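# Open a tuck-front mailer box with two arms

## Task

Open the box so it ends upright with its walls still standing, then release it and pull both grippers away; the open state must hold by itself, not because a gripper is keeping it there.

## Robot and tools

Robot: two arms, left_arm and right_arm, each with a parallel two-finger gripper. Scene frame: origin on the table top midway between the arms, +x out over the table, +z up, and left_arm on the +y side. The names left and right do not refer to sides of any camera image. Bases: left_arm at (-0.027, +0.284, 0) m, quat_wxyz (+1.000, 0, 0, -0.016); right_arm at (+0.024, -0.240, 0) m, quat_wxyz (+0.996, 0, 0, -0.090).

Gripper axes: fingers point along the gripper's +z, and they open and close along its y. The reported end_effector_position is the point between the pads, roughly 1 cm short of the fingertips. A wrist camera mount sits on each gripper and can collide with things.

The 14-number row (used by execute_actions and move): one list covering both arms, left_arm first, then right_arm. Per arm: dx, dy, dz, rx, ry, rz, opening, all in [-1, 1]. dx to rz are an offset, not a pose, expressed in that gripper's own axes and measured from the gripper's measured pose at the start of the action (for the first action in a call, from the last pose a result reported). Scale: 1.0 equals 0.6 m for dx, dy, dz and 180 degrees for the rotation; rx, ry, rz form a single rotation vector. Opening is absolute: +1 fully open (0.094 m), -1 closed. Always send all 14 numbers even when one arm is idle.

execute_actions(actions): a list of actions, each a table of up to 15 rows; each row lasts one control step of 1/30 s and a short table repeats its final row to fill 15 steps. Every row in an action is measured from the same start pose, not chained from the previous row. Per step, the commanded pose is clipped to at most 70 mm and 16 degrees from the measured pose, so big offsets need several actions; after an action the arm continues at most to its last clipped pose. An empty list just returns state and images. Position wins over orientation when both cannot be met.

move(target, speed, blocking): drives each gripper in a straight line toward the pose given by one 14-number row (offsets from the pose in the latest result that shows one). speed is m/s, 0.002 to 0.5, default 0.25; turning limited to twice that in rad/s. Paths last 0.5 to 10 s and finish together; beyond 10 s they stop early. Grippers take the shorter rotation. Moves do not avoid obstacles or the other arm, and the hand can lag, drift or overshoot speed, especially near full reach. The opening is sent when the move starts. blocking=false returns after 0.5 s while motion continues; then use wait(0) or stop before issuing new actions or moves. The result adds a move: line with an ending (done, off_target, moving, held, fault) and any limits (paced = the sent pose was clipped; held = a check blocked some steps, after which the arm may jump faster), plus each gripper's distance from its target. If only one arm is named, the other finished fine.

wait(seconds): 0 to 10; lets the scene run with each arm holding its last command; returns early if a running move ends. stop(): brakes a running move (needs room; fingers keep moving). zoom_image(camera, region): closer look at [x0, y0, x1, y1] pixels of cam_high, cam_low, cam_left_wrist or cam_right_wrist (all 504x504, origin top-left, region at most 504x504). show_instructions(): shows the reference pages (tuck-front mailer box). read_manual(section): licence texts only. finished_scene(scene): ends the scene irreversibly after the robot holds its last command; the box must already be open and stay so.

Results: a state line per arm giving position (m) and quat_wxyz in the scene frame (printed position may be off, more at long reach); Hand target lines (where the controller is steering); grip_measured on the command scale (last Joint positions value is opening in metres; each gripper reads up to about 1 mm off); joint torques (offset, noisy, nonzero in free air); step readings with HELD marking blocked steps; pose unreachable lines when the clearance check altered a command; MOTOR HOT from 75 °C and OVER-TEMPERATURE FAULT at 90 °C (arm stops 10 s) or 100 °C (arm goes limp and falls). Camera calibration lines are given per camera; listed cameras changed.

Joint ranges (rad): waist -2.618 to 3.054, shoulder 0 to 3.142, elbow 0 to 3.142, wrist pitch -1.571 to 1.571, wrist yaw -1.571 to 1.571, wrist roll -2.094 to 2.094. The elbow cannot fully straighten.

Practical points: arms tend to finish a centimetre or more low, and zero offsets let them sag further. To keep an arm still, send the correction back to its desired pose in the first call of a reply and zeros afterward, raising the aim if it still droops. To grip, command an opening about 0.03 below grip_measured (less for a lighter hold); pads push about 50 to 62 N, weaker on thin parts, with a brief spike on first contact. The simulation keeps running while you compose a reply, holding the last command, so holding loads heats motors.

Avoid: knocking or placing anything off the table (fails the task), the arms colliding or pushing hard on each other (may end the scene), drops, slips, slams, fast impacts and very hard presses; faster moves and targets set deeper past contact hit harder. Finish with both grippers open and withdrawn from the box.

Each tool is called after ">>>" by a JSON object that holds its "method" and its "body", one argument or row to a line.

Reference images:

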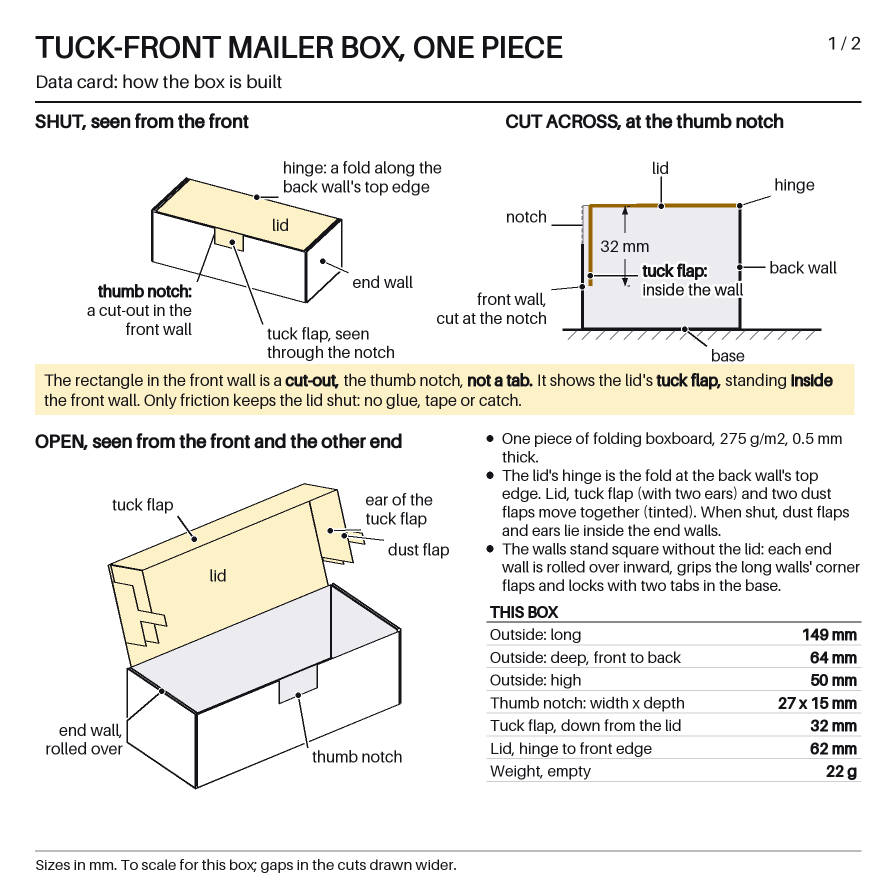

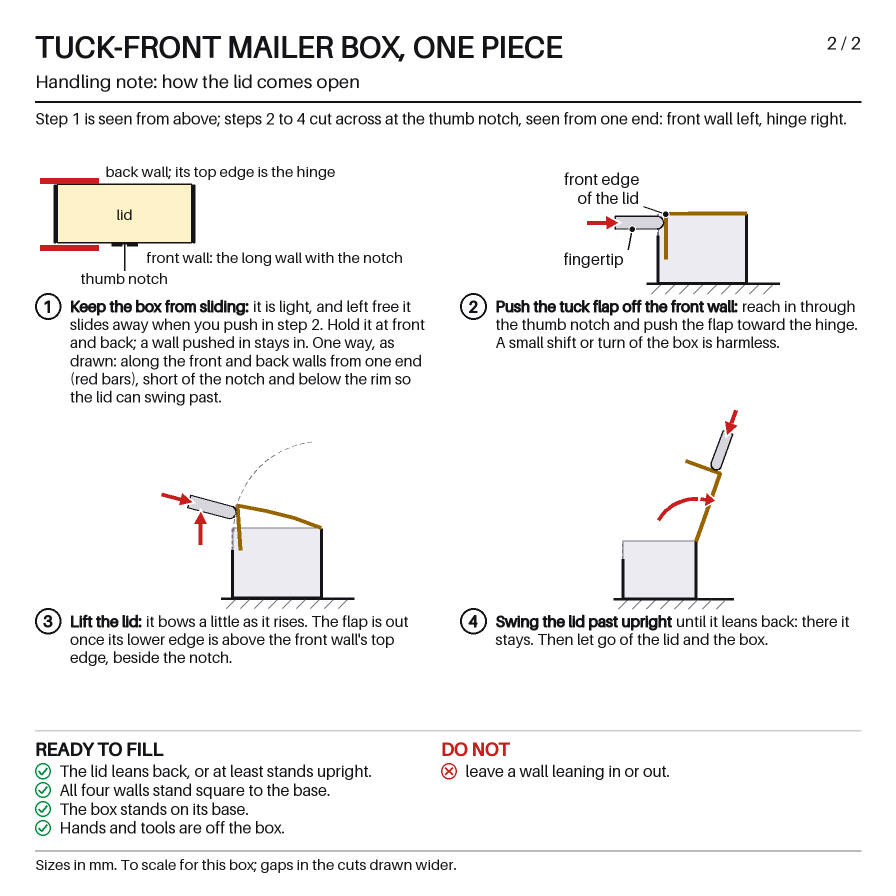

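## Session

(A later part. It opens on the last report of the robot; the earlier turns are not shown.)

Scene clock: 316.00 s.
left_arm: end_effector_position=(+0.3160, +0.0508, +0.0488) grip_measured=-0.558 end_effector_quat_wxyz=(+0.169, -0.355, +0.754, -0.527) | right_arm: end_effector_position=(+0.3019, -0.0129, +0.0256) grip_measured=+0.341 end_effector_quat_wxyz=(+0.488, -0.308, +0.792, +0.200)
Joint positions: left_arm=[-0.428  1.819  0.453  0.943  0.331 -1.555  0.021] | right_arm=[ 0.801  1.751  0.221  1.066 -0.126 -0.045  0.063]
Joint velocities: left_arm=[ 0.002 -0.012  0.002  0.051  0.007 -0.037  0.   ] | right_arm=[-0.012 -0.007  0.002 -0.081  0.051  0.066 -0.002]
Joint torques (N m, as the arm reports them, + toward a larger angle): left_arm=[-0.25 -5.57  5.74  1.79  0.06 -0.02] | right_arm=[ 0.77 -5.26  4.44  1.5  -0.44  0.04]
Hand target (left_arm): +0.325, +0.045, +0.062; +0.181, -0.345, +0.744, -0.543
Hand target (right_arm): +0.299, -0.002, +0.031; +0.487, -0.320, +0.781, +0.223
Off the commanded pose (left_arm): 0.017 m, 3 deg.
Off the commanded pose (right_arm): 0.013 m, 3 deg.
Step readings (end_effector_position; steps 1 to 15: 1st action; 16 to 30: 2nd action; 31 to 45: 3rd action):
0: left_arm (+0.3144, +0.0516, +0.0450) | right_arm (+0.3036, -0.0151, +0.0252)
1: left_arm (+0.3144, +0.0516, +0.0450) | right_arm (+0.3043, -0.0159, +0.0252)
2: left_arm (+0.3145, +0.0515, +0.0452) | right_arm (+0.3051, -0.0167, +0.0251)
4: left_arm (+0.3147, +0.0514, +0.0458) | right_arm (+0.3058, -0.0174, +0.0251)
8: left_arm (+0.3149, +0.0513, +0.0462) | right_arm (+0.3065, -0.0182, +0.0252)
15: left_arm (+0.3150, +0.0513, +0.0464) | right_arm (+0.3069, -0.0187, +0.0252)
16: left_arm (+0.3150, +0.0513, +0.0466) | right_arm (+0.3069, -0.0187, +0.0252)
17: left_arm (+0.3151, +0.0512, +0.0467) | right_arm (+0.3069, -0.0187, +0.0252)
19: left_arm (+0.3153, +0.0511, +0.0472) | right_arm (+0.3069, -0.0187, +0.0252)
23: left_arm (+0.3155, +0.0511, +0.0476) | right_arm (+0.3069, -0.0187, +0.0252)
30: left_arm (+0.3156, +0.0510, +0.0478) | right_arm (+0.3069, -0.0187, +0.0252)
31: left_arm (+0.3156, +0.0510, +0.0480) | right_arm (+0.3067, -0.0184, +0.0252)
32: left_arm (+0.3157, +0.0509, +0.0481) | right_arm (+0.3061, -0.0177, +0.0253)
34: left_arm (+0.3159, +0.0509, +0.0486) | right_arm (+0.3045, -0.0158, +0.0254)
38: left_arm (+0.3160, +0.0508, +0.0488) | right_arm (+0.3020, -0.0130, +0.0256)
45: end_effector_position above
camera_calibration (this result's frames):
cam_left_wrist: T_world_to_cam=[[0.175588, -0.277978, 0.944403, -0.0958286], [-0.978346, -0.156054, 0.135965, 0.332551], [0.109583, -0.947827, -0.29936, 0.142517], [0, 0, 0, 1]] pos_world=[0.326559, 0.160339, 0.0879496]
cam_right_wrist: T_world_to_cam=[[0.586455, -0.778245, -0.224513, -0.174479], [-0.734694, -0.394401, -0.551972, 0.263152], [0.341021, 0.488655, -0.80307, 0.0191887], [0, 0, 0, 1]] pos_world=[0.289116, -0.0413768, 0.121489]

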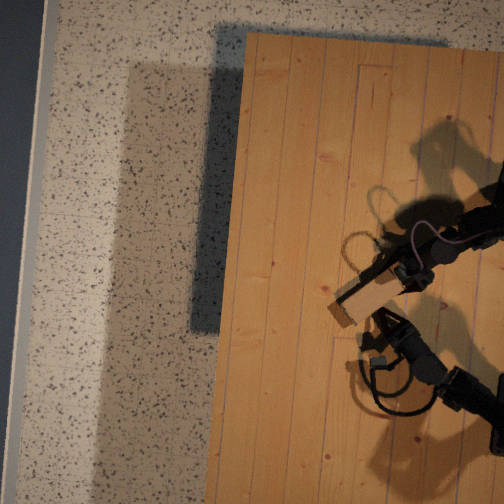

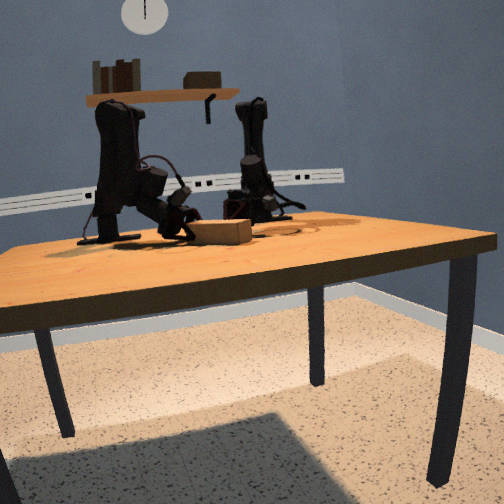

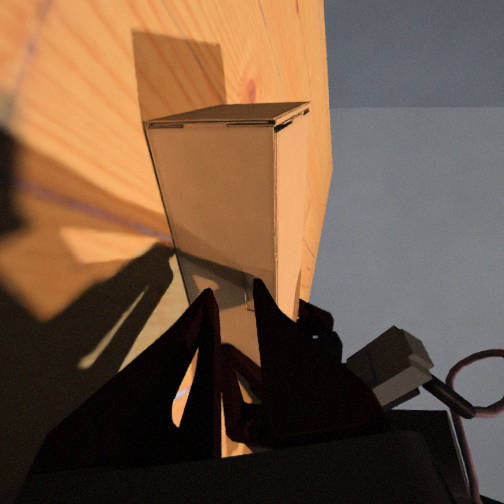

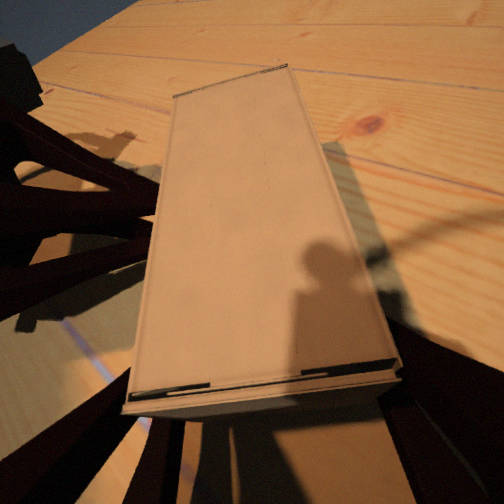

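>>> {"method": "execute_actions", "body": {
  "actions": [
    [[-0.002,-0.031,0.009,0.018,0,0.006,-0.54,-0.012,0.023,0.004,-0.025,-0.006,-0.004,0.342],[-0.002,-0.031,0.009,0.018,0,0.006,-0.52,-0.012,0.023,0.004,-0.025,-0.006,-0.004,0.342],[-0.002,-0.031,0.009,0.018,0,0.006,-0.49,-0.012,0.023,0.004,-0.025,-0.006,-0.004,0.342],[-0.002,-0.031,0.009,0.018,0,0.006,-0.46,-0.012,0.023,0.004,-0.025,-0.006,-0.004,0.342],[-0.002,-0.031,0.009,0.018,0,0.006,-0.42,-0.012,0.023,0.004,-0.025,-0.006,-0.004,0.342],[-0.002,-0.031,0.009,0.018,0,0.006,-0.38,-0.012,0.023,0.004,-0.025,-0.006,-0.004,0.342],[-0.002,-0.031,0.009,0.018,0,0.006,-0.34,-0.012,0.023,0.004,-0.025,-0.006,-0.004,0.342],[-0.002,-0.031,0.009,0.018,0,0.006,-0.3,-0.012,0.023,0.004,-0.025,-0.006,-0.004,0.342],[-0.002,-0.031,0.009,0.018,0,0.006,-0.26,-0.012,0.023,0.004,-0.025,-0.006,-0.004,0.342],[-0.002,-0.031,0.009,0.018,0,0.006,-0.22,-0.012,0.023,0.004,-0.025,-0.006,-0.004,0.342],[-0.002,-0.031,0.009,0.018,0,0.006,-0.18,-0.012,0.023,0.004,-0.025,-0.006,-0.004,0.342],[-0.002,-0.031,0.009,0.018,0,0.006,-0.14,-0.012,0.023,0.004,-0.025,-0.006,-0.004,0.342],[-0.002,-0.031,0.009,0.018,0,0.006,-0.1,-0.012,0.023,0.004,-0.025,-0.006,-0.004,0.342]]
  ]
}}

Scene clock: 338.23 s.
left_arm: end_effector_position=(+0.3153, +0.0508, +0.0479) grip_measured=-0.104 end_effector_quat_wxyz=(+0.167, -0.355, +0.755, -0.526) | right_arm: end_effector_position=(+0.3029, -0.0136, +0.0262) grip_measured=+0.342 end_effector_quat_wxyz=(+0.488, -0.304, +0.792, +0.203)
Joint positions: left_arm=[-0.428  1.819  0.453  0.939  0.333 -1.555  0.042] | right_arm=[ 0.795  1.751  0.221  1.069 -0.131 -0.037  0.063]
Joint velocities: left_arm=[ 0.017 -0.007 -0.032  0.007 -0.022 -0.051  0.001] | right_arm=[ 0.012 -0.002 -0.002  0.007  0.022  0.051  0.   ]
Joint torques (N m, as the arm reports them, + toward a larger angle): left_arm=[-0.22 -5.54  5.67  1.96  0.03 -0.04] | right_arm=[ 0.65 -5.41  4.38  1.47 -0.62 -0.16]
Hand target (left_arm): +0.326, +0.045, +0.064; +0.183, -0.343, +0.742, -0.546
Hand target (right_arm): +0.296, +0.000, +0.032; +0.485, -0.330, +0.776, +0.231
Off the commanded pose (left_arm): 0.020 m, 4 deg.
Off the commanded pose (right_arm): 0.016 m, 5 deg.
Step readings (end_effector_position):
0: left_arm (+0.3160, +0.0508, +0.0488) | right_arm (+0.3019, -0.0129, +0.0256)
1: left_arm (+0.3160, +0.0508, +0.0489) | right_arm (+0.3016, -0.0125, +0.0256)
2: left_arm (+0.3160, +0.0508, +0.0489) | right_arm (+0.3014, -0.0124, +0.0256)
4: left_arm (+0.3160, +0.0508, +0.0489) | right_arm (+0.3014, -0.0123, +0.0256)
8: left_arm (+0.3159, +0.0507, +0.0489) | right_arm (+0.3021, -0.0132, +0.0256)
15: end_effector_position above
camera_calibration (this result's frames):
cam_left_wrist: T_world_to_cam=[[0.179589, -0.279286, 0.943264, -0.0959721], [-0.977942, -0.15465, 0.140402, 0.331638], [0.106664, -0.947672, -0.300899, 0.143249], [0, 0, 0, 1]] pos_world=[0.326279, 0.160237, 0.0870677]
cam_right_wrist: T_world_to_cam=[[0.581823, -0.779113, -0.233377, -0.173798], [-0.738748, -0.386231, -0.552338, 0.265239], [0.340196, 0.49377, -0.800286, 0.019985], [0, 0, 0, 1]] pos_world=[0.290266, -0.0428333, 0.121935]

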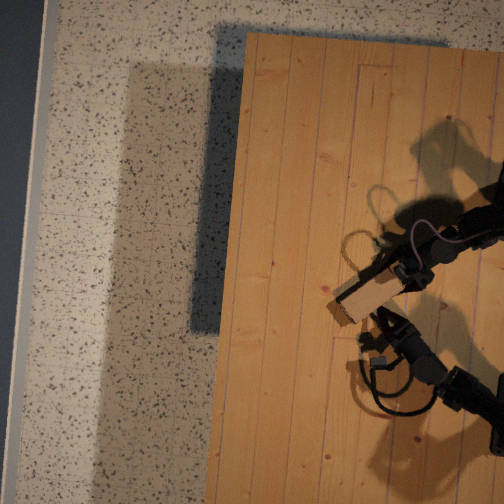

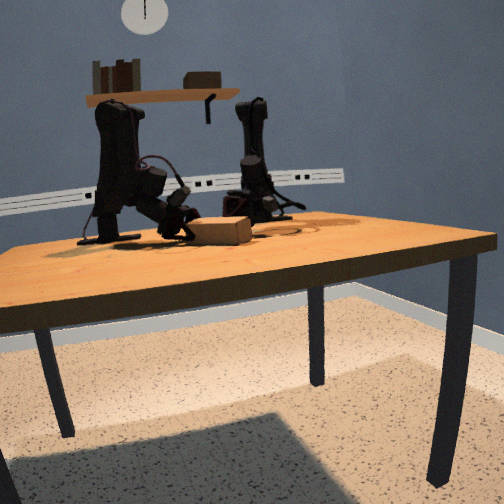

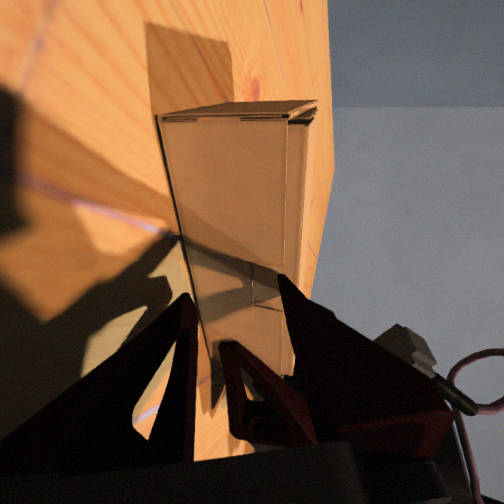

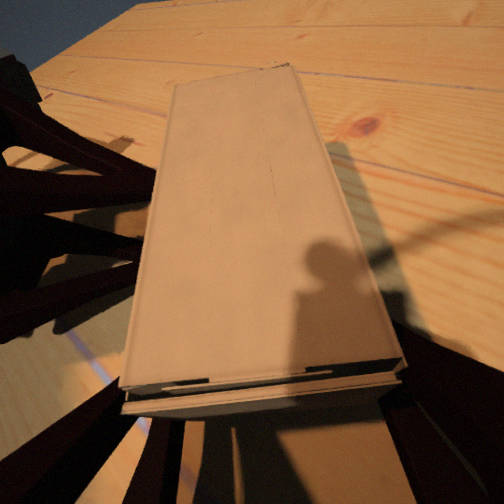

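>>> {"method": "execute_actions", "body": {
  "actions": [
    [[-0.003,-0.037,0.008,0.022,0,0.007,-0.1,-0.006,0.027,0.004,-0.026,-0.001,-0.016,0.342],[-0.003,-0.04,0.008,0.024,0,0.008,-0.1,-0.006,0.027,0.004,-0.026,-0.001,-0.016,0.342],[-0.003,-0.043,0.008,0.027,0,0.009,-0.1,-0.006,0.027,0.004,-0.026,-0.001,-0.016,0.342],[-0.003,-0.046,0.008,0.029,0,0.01,-0.1,-0.006,0.027,0.004,-0.026,-0.001,-0.016,0.342],[-0.003,-0.049,0.007,0.032,0,0.01,-0.1,-0.006,0.027,0.004,-0.026,-0.001,-0.016,0.342],[-0.003,-0.052,0.007,0.034,0,0.011,-0.1,-0.006,0.027,0.004,-0.026,-0.001,-0.016,0.342],[-0.003,-0.055,0.007,0.036,0,0.012,-0.1,-0.006,0.027,0.004,-0.026,-0.001,-0.016,0.342],[-0.003,-0.058,0.006,0.039,0,0.013,-0.1,-0.006,0.027,0.004,-0.026,-0.001,-0.016,0.342],[-0.003,-0.061,0.006,0.041,0,0.014,-0.1,-0.006,0.027,0.004,-0.026,-0.001,-0.016,0.342],[-0.003,-0.064,0.006,0.043,0,0.014,-0.1,-0.006,0.027,0.004,-0.026,-0.001,-0.016,0.342]]
  ]
}}

Scene clock: 352.30 s.
left_arm: end_effector_position=(+0.3182, +0.0493, +0.0553) grip_measured=-0.103 end_effector_quat_wxyz=(+0.176, -0.349, +0.748, -0.537) | right_arm: end_effector_position=(+0.3028, -0.0139, +0.0258) grip_measured=+0.342 end_effector_quat_wxyz=(+0.489, -0.309, +0.791, +0.199)
Joint positions: left_arm=[-0.428  1.819  0.453  0.973  0.333 -1.556  0.042] | right_arm=[ 0.795  1.751  0.221  1.067 -0.13  -0.05   0.063]
Joint velocities: left_arm=[-0.007 -0.022 -0.007  0.359  0.007 -0.022 -0.   ] | right_arm=[-0.007  0.012 -0.032  0.007 -0.286 -0.095 -0.   ]
Joint torques (N m, as the arm reports them, + toward a larger angle): left_arm=[ 0.07 -5.88  5.57  1.86  0.07 -0.01] | right_arm=[ 0.93 -5.74  4.32  1.37 -0.23 -0.06]
Hand target (left_arm): +0.331, +0.043, +0.081; +0.201, -0.327, +0.726, -0.570
Hand target (right_arm): +0.294, -0.000, +0.029; +0.483, -0.342, +0.774, +0.223
Off the commanded pose (left_arm): 0.031 m, 6 deg.
Off the commanded pose (right_arm): 0.017 m, 5 deg.
Step readings (end_effector_position):
0: left_arm (+0.3153, +0.0508, +0.0479) | right_arm (+0.3029, -0.0136, +0.0262)
1: left_arm (+0.3153, +0.0508, +0.0479) | right_arm (+0.3029, -0.0136, +0.0262)
2: left_arm (+0.3153, +0.0508, +0.0479) | right_arm (+0.3029, -0.0137, +0.0262)
4: left_arm (+0.3153, +0.0508, +0.0479) | right_arm (+0.3029, -0.0138, +0.0262)
8: left_arm (+0.3155, +0.0507, +0.0484) | right_arm (+0.3030, -0.0139, +0.0262)
15: end_effector_position above
camera_calibration (this result's frames):
cam_left_wrist: T_world_to_cam=[[0.15103, -0.264756, 0.952415, -0.0960401], [-0.981746, -0.152851, 0.113191, 0.335839], [0.115609, -0.952124, -0.283008, 0.140196], [0, 0, 0, 1]] pos_world=[0.328005, 0.15939, 0.0931327]
cam_right_wrist: T_world_to_cam=[[0.58739, -0.77854, -0.221017, -0.176088], [-0.732781, -0.395715, -0.553572, 0.26296], [0.343518, 0.48712, -0.802938, 0.0187549], [0, 0, 0, 1]] pos_world=[0.289682, -0.0421701, 0.121708]

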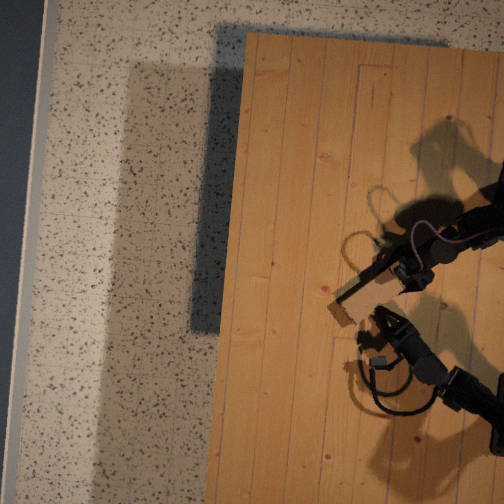

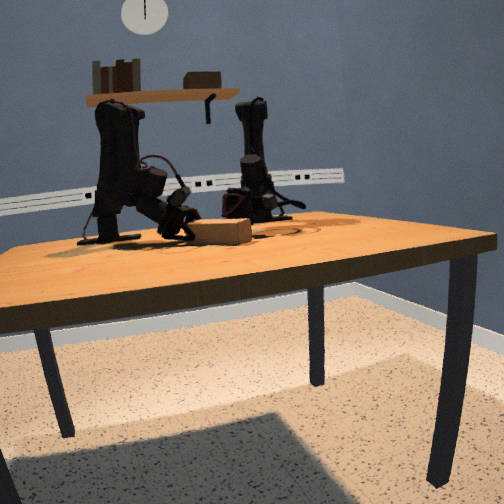

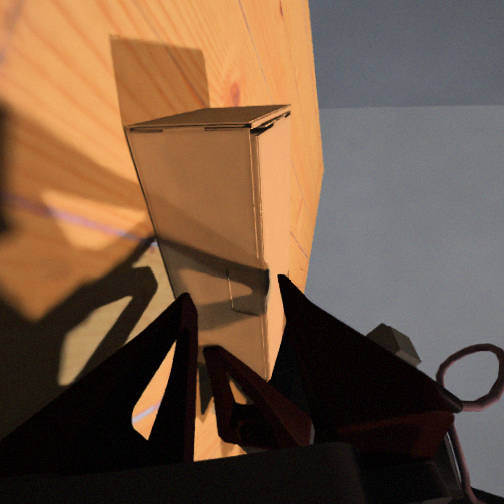

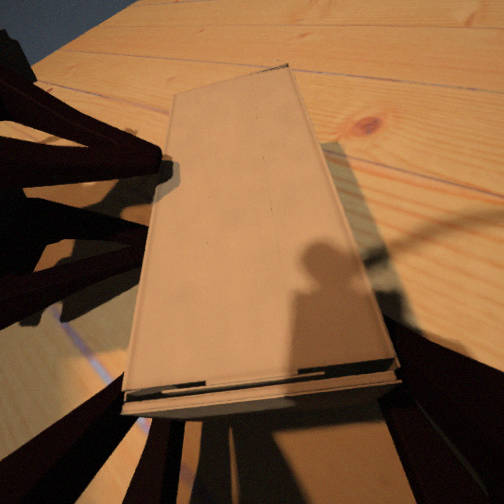

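>>> {"method": "execute_actions", "body": {
  "actions": []
}}

Scene clock: 357.50 s.
left_arm: end_effector_position=(+0.3208, +0.0479, +0.0629) grip_measured=-0.102 end_effector_quat_wxyz=(+0.184, -0.342, +0.741, -0.548) | right_arm: end_effector_position=(+0.2989, -0.0098, +0.0259) grip_measured=+0.342 end_effector_quat_wxyz=(+0.486, -0.323, +0.785, +0.207)
Joint positions: left_arm=[-0.428  1.819  0.453  1.007  0.334 -1.557  0.042] | right_arm=[ 0.797  1.751  0.221  1.065 -0.16  -0.066  0.063]
Joint velocities: left_arm=[-0.007 -0.012 -0.007  0.037  0.037 -0.037  0.001] | right_arm=[-0.012 -0.012 -0.002  0.037 -0.066 -0.007  0.001]
Joint torques (N m, as the arm reports them, + toward a larger angle): left_arm=[ 0.07 -5.89  5.62  2.03  0.08 -0.02] | right_arm=[ 0.88 -5.67  4.28  1.36 -0.39 -0.14]
Hand target (left_arm): +0.331, +0.043, +0.082; +0.201, -0.327, +0.726, -0.570
Hand target (right_arm): +0.294, +0.000, +0.029; +0.483, -0.342, +0.774, +0.223
Off the commanded pose (left_arm): 0.023 m, 4 deg.
Off the commanded pose (right_arm): 0.012 m, 3 deg.
camera_calibration (this result's frames):
cam_left_wrist: T_world_to_cam=[[0.122099, -0.249537, 0.960637, -0.0960538], [-0.984814, -0.150822, 0.085994, 0.339917], [0.123427, -0.956548, -0.264163, 0.137207], [0, 0, 0, 1]] pos_world=[0.329548, 0.158543, 0.099287]
cam_right_wrist: T_world_to_cam=[[0.614482, -0.757608, -0.220095, -0.178444], [-0.717736, -0.42102, -0.554614, 0.257032], [0.327516, 0.498771, -0.802472, 0.0230551], [0, 0, 0, 1]] pos_world=[0.286581, -0.038474, 0.12178]

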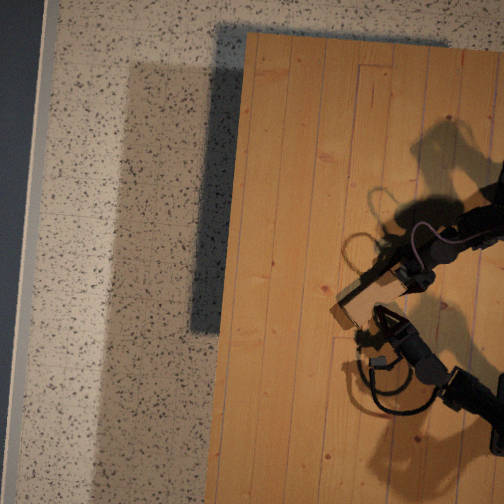

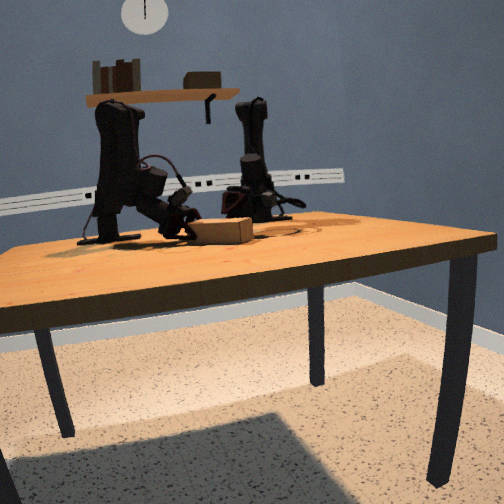

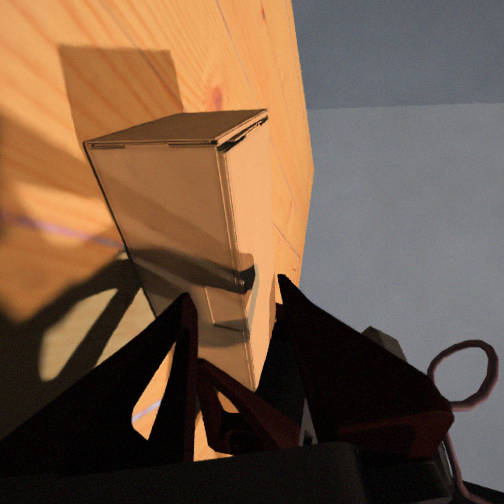

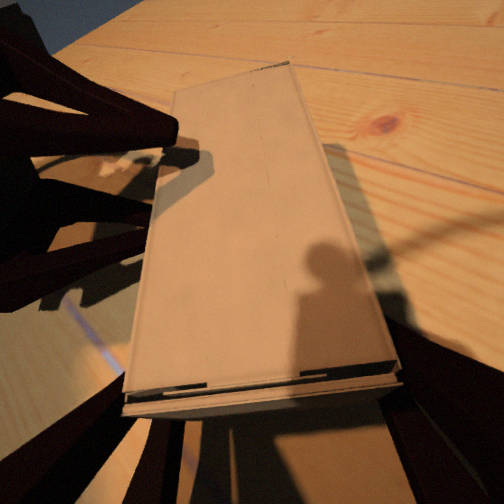

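>>> {"method": "move", "body": {
  "target": [0,-0.015,0.009,0.006,0,0.002,-0.1,-0.012,-0.025,0.004,0.028,-0.006,0,0.342],
  "speed": 0.08
}}

>>> {"method": "move", "body": {
  "target": [0,0.023,0.007,-0.024,0,-0.008,-0.5,-0.012,0,0.005,0,-0.006,-0.003,0.342],
  "speed": 0.08
}}

Scene clock: 370.30 s.
left_arm: end_effector_position=(+0.3208, +0.0479, +0.0628) grip_measured=-0.102 end_effector_quat_wxyz=(+0.183, -0.343, +0.741, -0.548) | right_arm: end_effector_position=(+0.3078, -0.0196, +0.0256) grip_measured=+0.342 end_effector_quat_wxyz=(+0.496, -0.303, +0.794, +0.179)
Joint positions: left_arm=[-0.428  1.819  0.453  1.006  0.334 -1.56   0.042] | right_arm=[ 0.797  1.751  0.221  1.067 -0.085 -0.061  0.063]
Joint velocities: left_arm=[-0.007  0.002 -0.002  0.007 -0.037  0.037 -0.002] | right_arm=[ 0.002  0.022 -0.022 -0.007 -0.007  0.022 -0.   ]
Joint torques (N m, as the arm reports them, + toward a larger angle): left_arm=[-0.5  -5.75  5.61  1.52  0.   -0.01] | right_arm=[ 0.5  -5.    4.45  1.56  0.1   0.03]
Hand target (left_arm): +0.327, +0.043, +0.070; +0.189, -0.338, +0.737, -0.554
Hand target (right_arm): +0.313, -0.017, +0.031; +0.507, -0.300, +0.789, +0.176
Off the commanded pose (left_arm): 0.011 m, 1 deg.
Off the commanded pose (right_arm): 0.008 m, 1 deg.
move: off_target (left_arm)
camera_calibration (this result's frames):
cam_left_wrist: T_world_to_cam=[[0.12502, -0.24784, 0.9607, -0.0968982], [-0.984417, -0.151678, 0.0889764, 0.339606], [0.123665, -0.956854, -0.262941, 0.137058], [0, 0, 0, 1]] pos_world=[0.329479, 0.15864, 0.0989112]
cam_right_wrist: T_world_to_cam=[[0.564457, -0.80285, -0.191888, -0.17763], [-0.73556, -0.383704, -0.558321, 0.265486], [0.37462, 0.456294, -0.807128, 0.00954633], [0, 0, 0, 1]] pos_world=[0.291969, -0.0450977, 0.121847]

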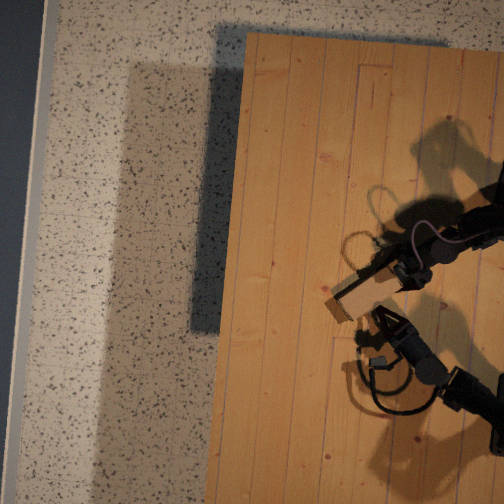

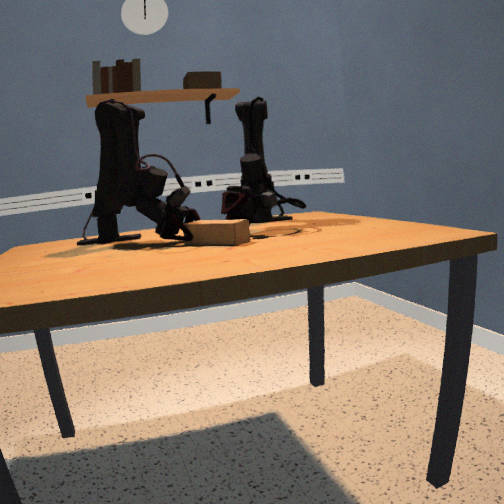

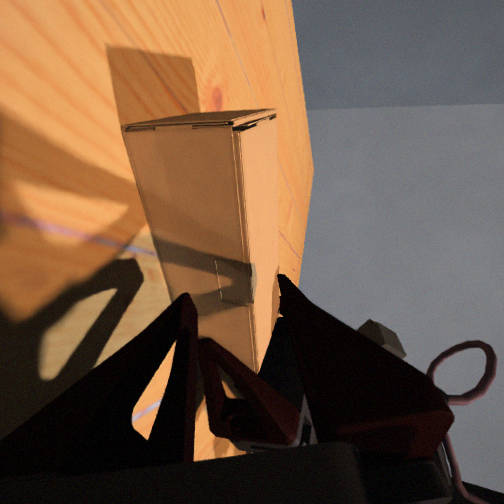

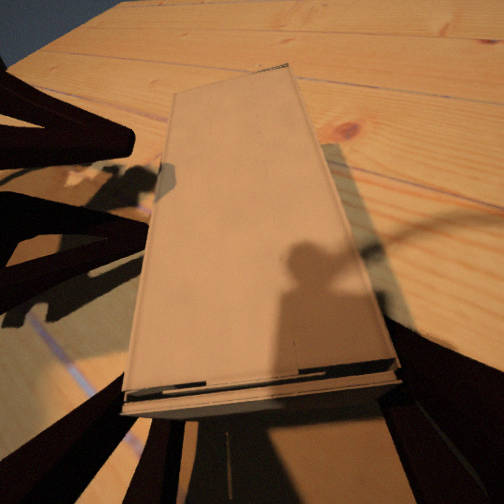

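Scene clock: 371.23 s.
left_arm: end_effector_position=(+0.3129, +0.0518, +0.0424) grip_measured=-0.498 end_effector_quat_wxyz=(+0.159, -0.362, +0.758, -0.518) | right_arm: end_effector_position=(+0.3078, -0.0196, +0.0256) grip_measured=+0.342 end_effector_quat_wxyz=(+0.496, -0.303, +0.794, +0.179)
Joint positions: left_arm=[-0.428  1.819  0.453  0.913  0.334 -1.561  0.024] | right_arm=[ 0.797  1.751  0.221  1.067 -0.085 -0.061  0.063]
Joint velocities: left_arm=[-0.007  0.002  0.002 -0.051 -0.081 -0.022  0.001] | right_arm=[ 0.002 -0.012 -0.012  0.051  0.022 -0.051 -0.001]
Joint torques (N m, as the arm reports them, + toward a larger angle): left_arm=[-0.39 -6.09  5.63  1.34  0.02 -0.02] | right_arm=[ 0.13 -5.17  4.43  1.54  0.   -0.07]
Hand target (left_arm): +0.319, +0.047, +0.048; +0.163, -0.359, +0.756, -0.522
Hand target (right_arm): +0.312, -0.016, +0.031; +0.504, -0.305, +0.788, +0.179
Off the commanded pose (left_arm): 0.010 m, 1 deg.
Off the commanded pose (right_arm): 0.008 m, 1 deg.
move: done
camera_calibration (this result's frames):
cam_left_wrist: T_world_to_cam=[[0.205002, -0.28586, 0.936087, -0.097448], [-0.973632, -0.157343, 0.165176, 0.32796], [0.10007, -0.945266, -0.310578, 0.145209], [0, 0, 0, 1]] pos_world=[0.324759, 0.161007, 0.0821475]
cam_right_wrist: T_world_to_cam=[[0.564457, -0.80285, -0.191888, -0.17763], [-0.73556, -0.383704, -0.558321, 0.265486], [0.37462, 0.456294, -0.807128, 0.00954633], [0, 0, 0, 1]] pos_world=[0.291969, -0.0450977, 0.121847]

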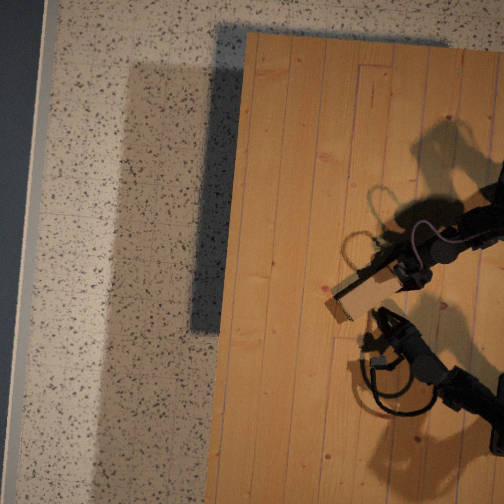

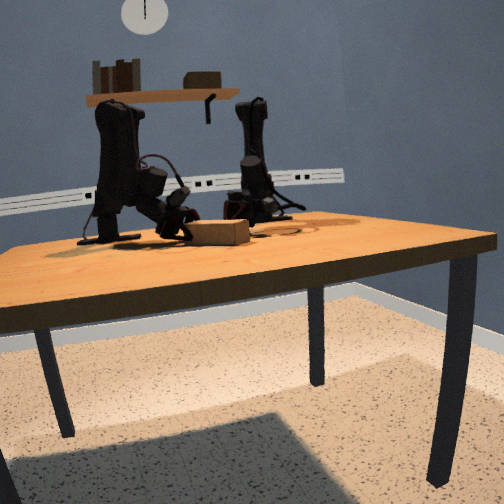

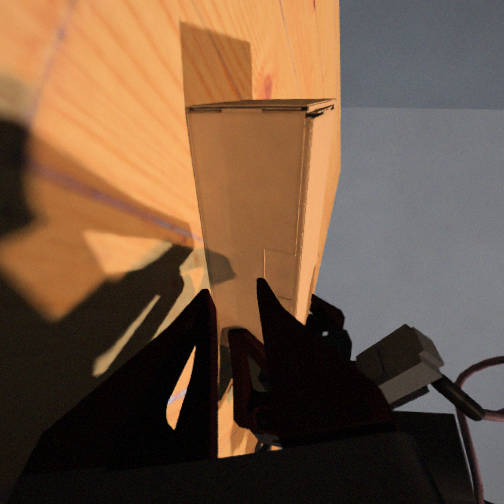

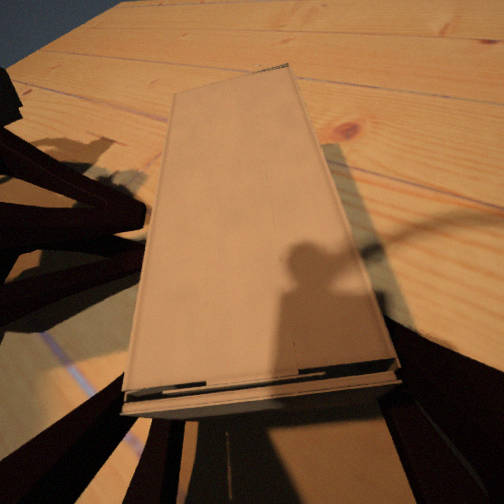

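>>> {"method": "move", "body": {
  "target": [-0.002,-0.026,0.01,0.013,0,0.014,-0.38,-0.01,0.062,0,-0.058,-0.004,-0.012,0.342],
  "speed": 0.06
}}

>>> {"method": "zoom_image", "body": {
  "camera": "cam_left_wrist",
  "region": [130,80,400,370]
}}

Scene clock: 379.80 s.
left_arm: end_effector_position=(+0.3124, +0.0523, +0.0409) grip_measured=-0.383 end_effector_quat_wxyz=(+0.162, -0.357, +0.763, -0.514) | right_arm: end_effector_position=(+0.3001, -0.0111, +0.0257) grip_measured=+0.342 end_effector_quat_wxyz=(+0.487, -0.320, +0.787, +0.204)
Joint positions: left_arm=[-0.428  1.819  0.453  0.906  0.333 -1.542  0.029] | right_arm=[ 0.797  1.751  0.221  1.065 -0.149 -0.064  0.063]
Joint velocities: left_arm=[-0.012  0.002  0.007 -0.051  0.037  0.066 -0.   ] | right_arm=[ 0.002 -0.002  0.002 -0.007 -0.007  0.051 -0.001]
Joint torques (N m, as the arm reports them, + toward a larger angle): left_arm=[-0.24 -5.49  5.92  1.77  0.08  0.09] | right_arm=[ 2.23 -6.15  4.26  1.34 -0.81 -0.19]
Hand target (left_arm): +0.323, +0.046, +0.054; +0.177, -0.342, +0.756, -0.530
Hand target (right_arm): +0.285, +0.009, +0.031; +0.477, -0.359, +0.764, +0.243
Off the commanded pose (left_arm): 0.018 m, 3 deg.
Off the commanded pose (right_arm): 0.026 m, 7 deg.
move: off_target (left_arm, right_arm)
camera_calibration (this result's frames):
cam_left_wrist: T_world_to_cam=[[0.196897, -0.301639, 0.932869, -0.0922275], [-0.975751, -0.153082, 0.156449, 0.328562], [0.0956142, -0.941052, -0.324466, 0.146969], [0, 0, 0, 1]] pos_world=[0.324702, 0.160783, 0.0823194]
cam_right_wrist: T_world_to_cam=[[0.606898, -0.764406, -0.217619, -0.178133], [-0.721513, -0.415069, -0.554199, 0.258408], [0.333306, 0.493357, -0.803434, 0.0213913], [0, 0, 0, 1]] pos_world=[0.287423, -0.0394622, 0.121631]

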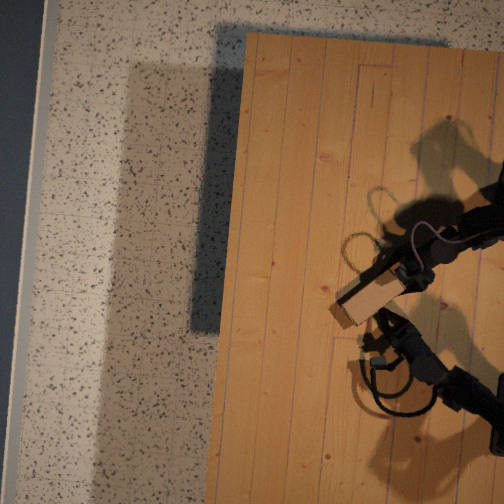

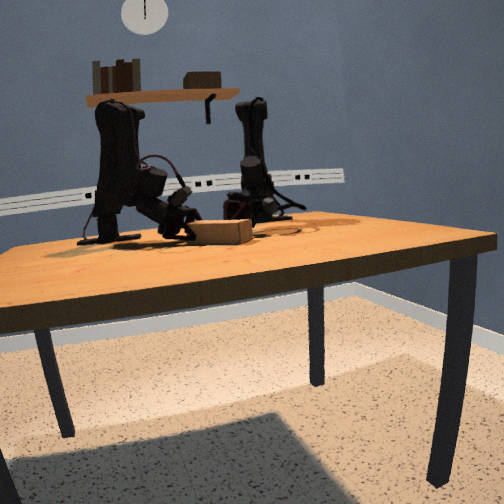

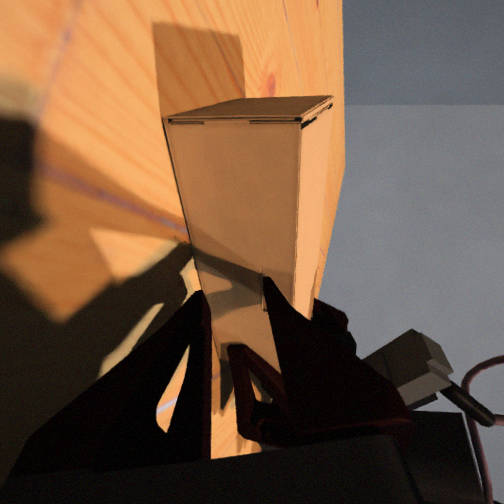

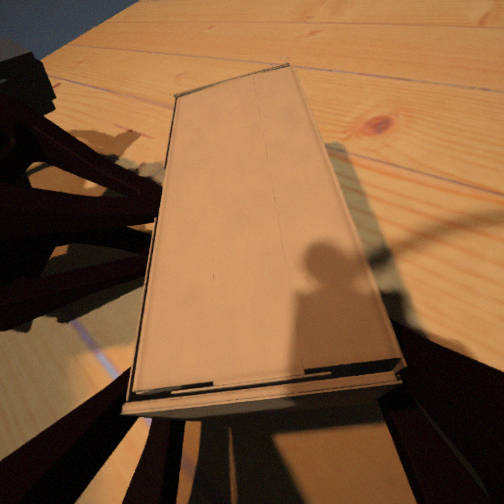

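Region (130, 80, 400, 370) of cam_left_wrist's 504x504 image, scaled by 1.738, with more detail than that image has; it fills the left 469 columns of this view, and the rest is white.

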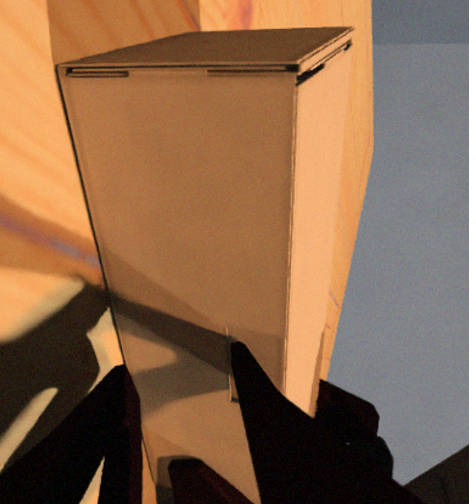

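>>> {"method": "execute_actions", "body": {
  "actions": [
    [[-0.003,-0.034,0.009,0.02,0,0.007,-0.38,-0.01,0.042,0.001,-0.038,-0.004,-0.016,0.342],[-0.003,-0.038,0.009,0.023,0,0.008,-0.37,-0.01,0.042,0.001,-0.038,-0.004,-0.016,0.342],[-0.003,-0.042,0.009,0.026,0,0.009,-0.36,-0.01,0.042,0.001,-0.038,-0.004,-0.016,0.342],[-0.003,-0.046,0.008,0.029,0,0.01,-0.34,-0.01,0.042,0.001,-0.038,-0.004,-0.016,0.342],[-0.003,-0.05,0.008,0.032,0,0.011,-0.32,-0.01,0.042,0.001,-0.038,-0.004,-0.016,0.342],[-0.003,-0.054,0.008,0.035,0,0.012,-0.3,-0.01,0.042,0.001,-0.038,-0.004,-0.016,0.342],[-0.003,-0.058,0.007,0.038,0,0.013,-0.27,-0.01,0.042,0.001,-0.038,-0.004,-0.016,0.342],[-0.003,-0.058,0.007,0.038,0,0.013,-0.24,-0.01,0.042,0.001,-0.038,-0.004,-0.016,0.342],[-0.003,-0.058,0.007,0.038,0,0.013,-0.21,-0.01,0.042,0.001,-0.038,-0.004,-0.016,0.342],[-0.003,-0.058,0.007,0.038,0,0.013,-0.18,-0.01,0.042,0.001,-0.038,-0.004,-0.016,0.342],[-0.003,-0.058,0.007,0.038,0,0.013,-0.15,-0.01,0.042,0.001,-0.038,-0.004,-0.016,0.342],[-0.003,-0.058,0.007,0.038,0,0.013,-0.12,-0.01,0.042,0.001,-0.038,-0.004,-0.016,0.342]]
  ]
}}

Scene clock: 400.13 s.
left_arm: end_effector_position=(+0.3133, +0.0522, +0.0424) grip_measured=-0.123 end_effector_quat_wxyz=(+0.165, -0.356, +0.762, -0.516) | right_arm: end_effector_position=(+0.3013, -0.0125, +0.0255) grip_measured=+0.342 end_effector_quat_wxyz=(+0.489, -0.320, +0.787, +0.198)
Joint positions: left_arm=[-0.428  1.819  0.453  0.913  0.331 -1.541  0.041] | right_arm=[ 0.797  1.751  0.221  1.065 -0.139 -0.07   0.063]
Joint velocities: left_arm=[-0.007  0.002  0.007 -0.007 -0.051  0.022  0.001] | right_arm=[-0.012  0.007 -0.002  0.007  0.037  0.066 -0.   ]
Joint torques (N m, as the arm reports them, + toward a larger angle): left_arm=[-0.05 -5.87  5.63  2.44  0.13 -0.02] | right_arm=[ 1.8  -6.43  3.79  1.4  -0.92 -0.29]
Hand target (left_arm): +0.327, +0.044, +0.071; +0.193, -0.331, +0.739, -0.554
Hand target (right_arm): +0.285, +0.008, +0.032; +0.480, -0.365, +0.761, +0.239
Off the commanded pose (left_arm): 0.033 m, 7 deg.
Off the commanded pose (right_arm): 0.028 m, 8 deg.
Step readings (end_effector_position):
0: left_arm (+0.3122, +0.0524, +0.0404) | right_arm (+0.2999, -0.0110, +0.0257)
1: left_arm (+0.3122, +0.0524, +0.0404) | right_arm (+0.2999, -0.0109, +0.0257)
2: left_arm (+0.3122, +0.0524, +0.0404) | right_arm (+0.2999, -0.0109, +0.0257)
4: left_arm (+0.3122, +0.0524, +0.0404) | right_arm (+0.2999, -0.0109, +0.0257)
8: left_arm (+0.3127, +0.0524, +0.0411) | right_arm (+0.3004, -0.0115, +0.0256)
15: end_effector_position above
camera_calibration (this result's frames):
cam_left_wrist: T_world_to_cam=[[0.190392, -0.299434, 0.934928, -0.0920197], [-0.976707, -0.153781, 0.149648, 0.329777], [0.0989646, -0.941642, -0.321738, 0.146108], [0, 0, 0, 1]] pos_world=[0.325156, 0.160741, 0.0836899]
cam_right_wrist: T_world_to_cam=[[0.603289, -0.769973, -0.207805, -0.179174], [-0.720605, -0.414632, -0.555706, 0.25845], [0.341716, 0.484997, -0.80499, 0.0189478], [0, 0, 0, 1]] pos_world=[0.287859, -0.0399877, 0.121642]

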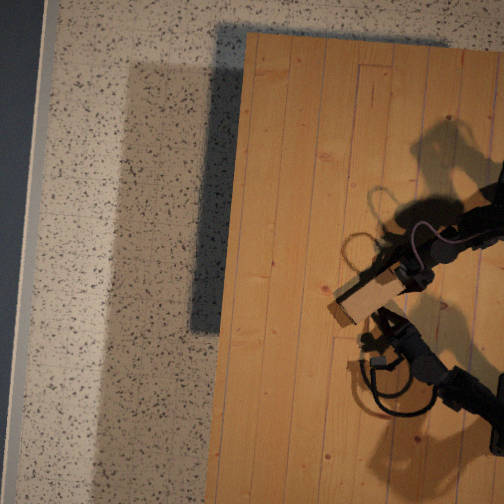

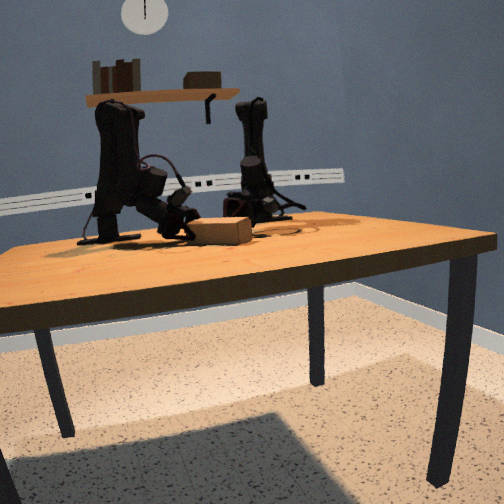

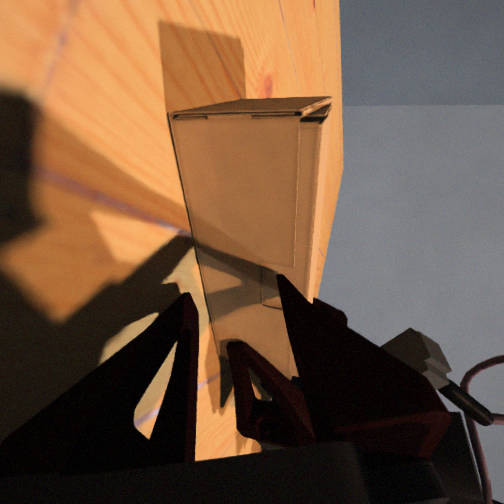

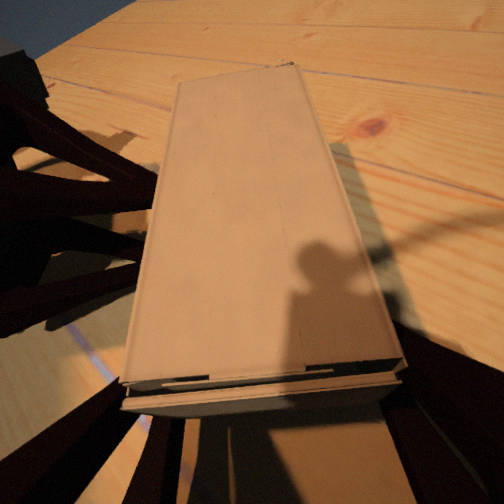

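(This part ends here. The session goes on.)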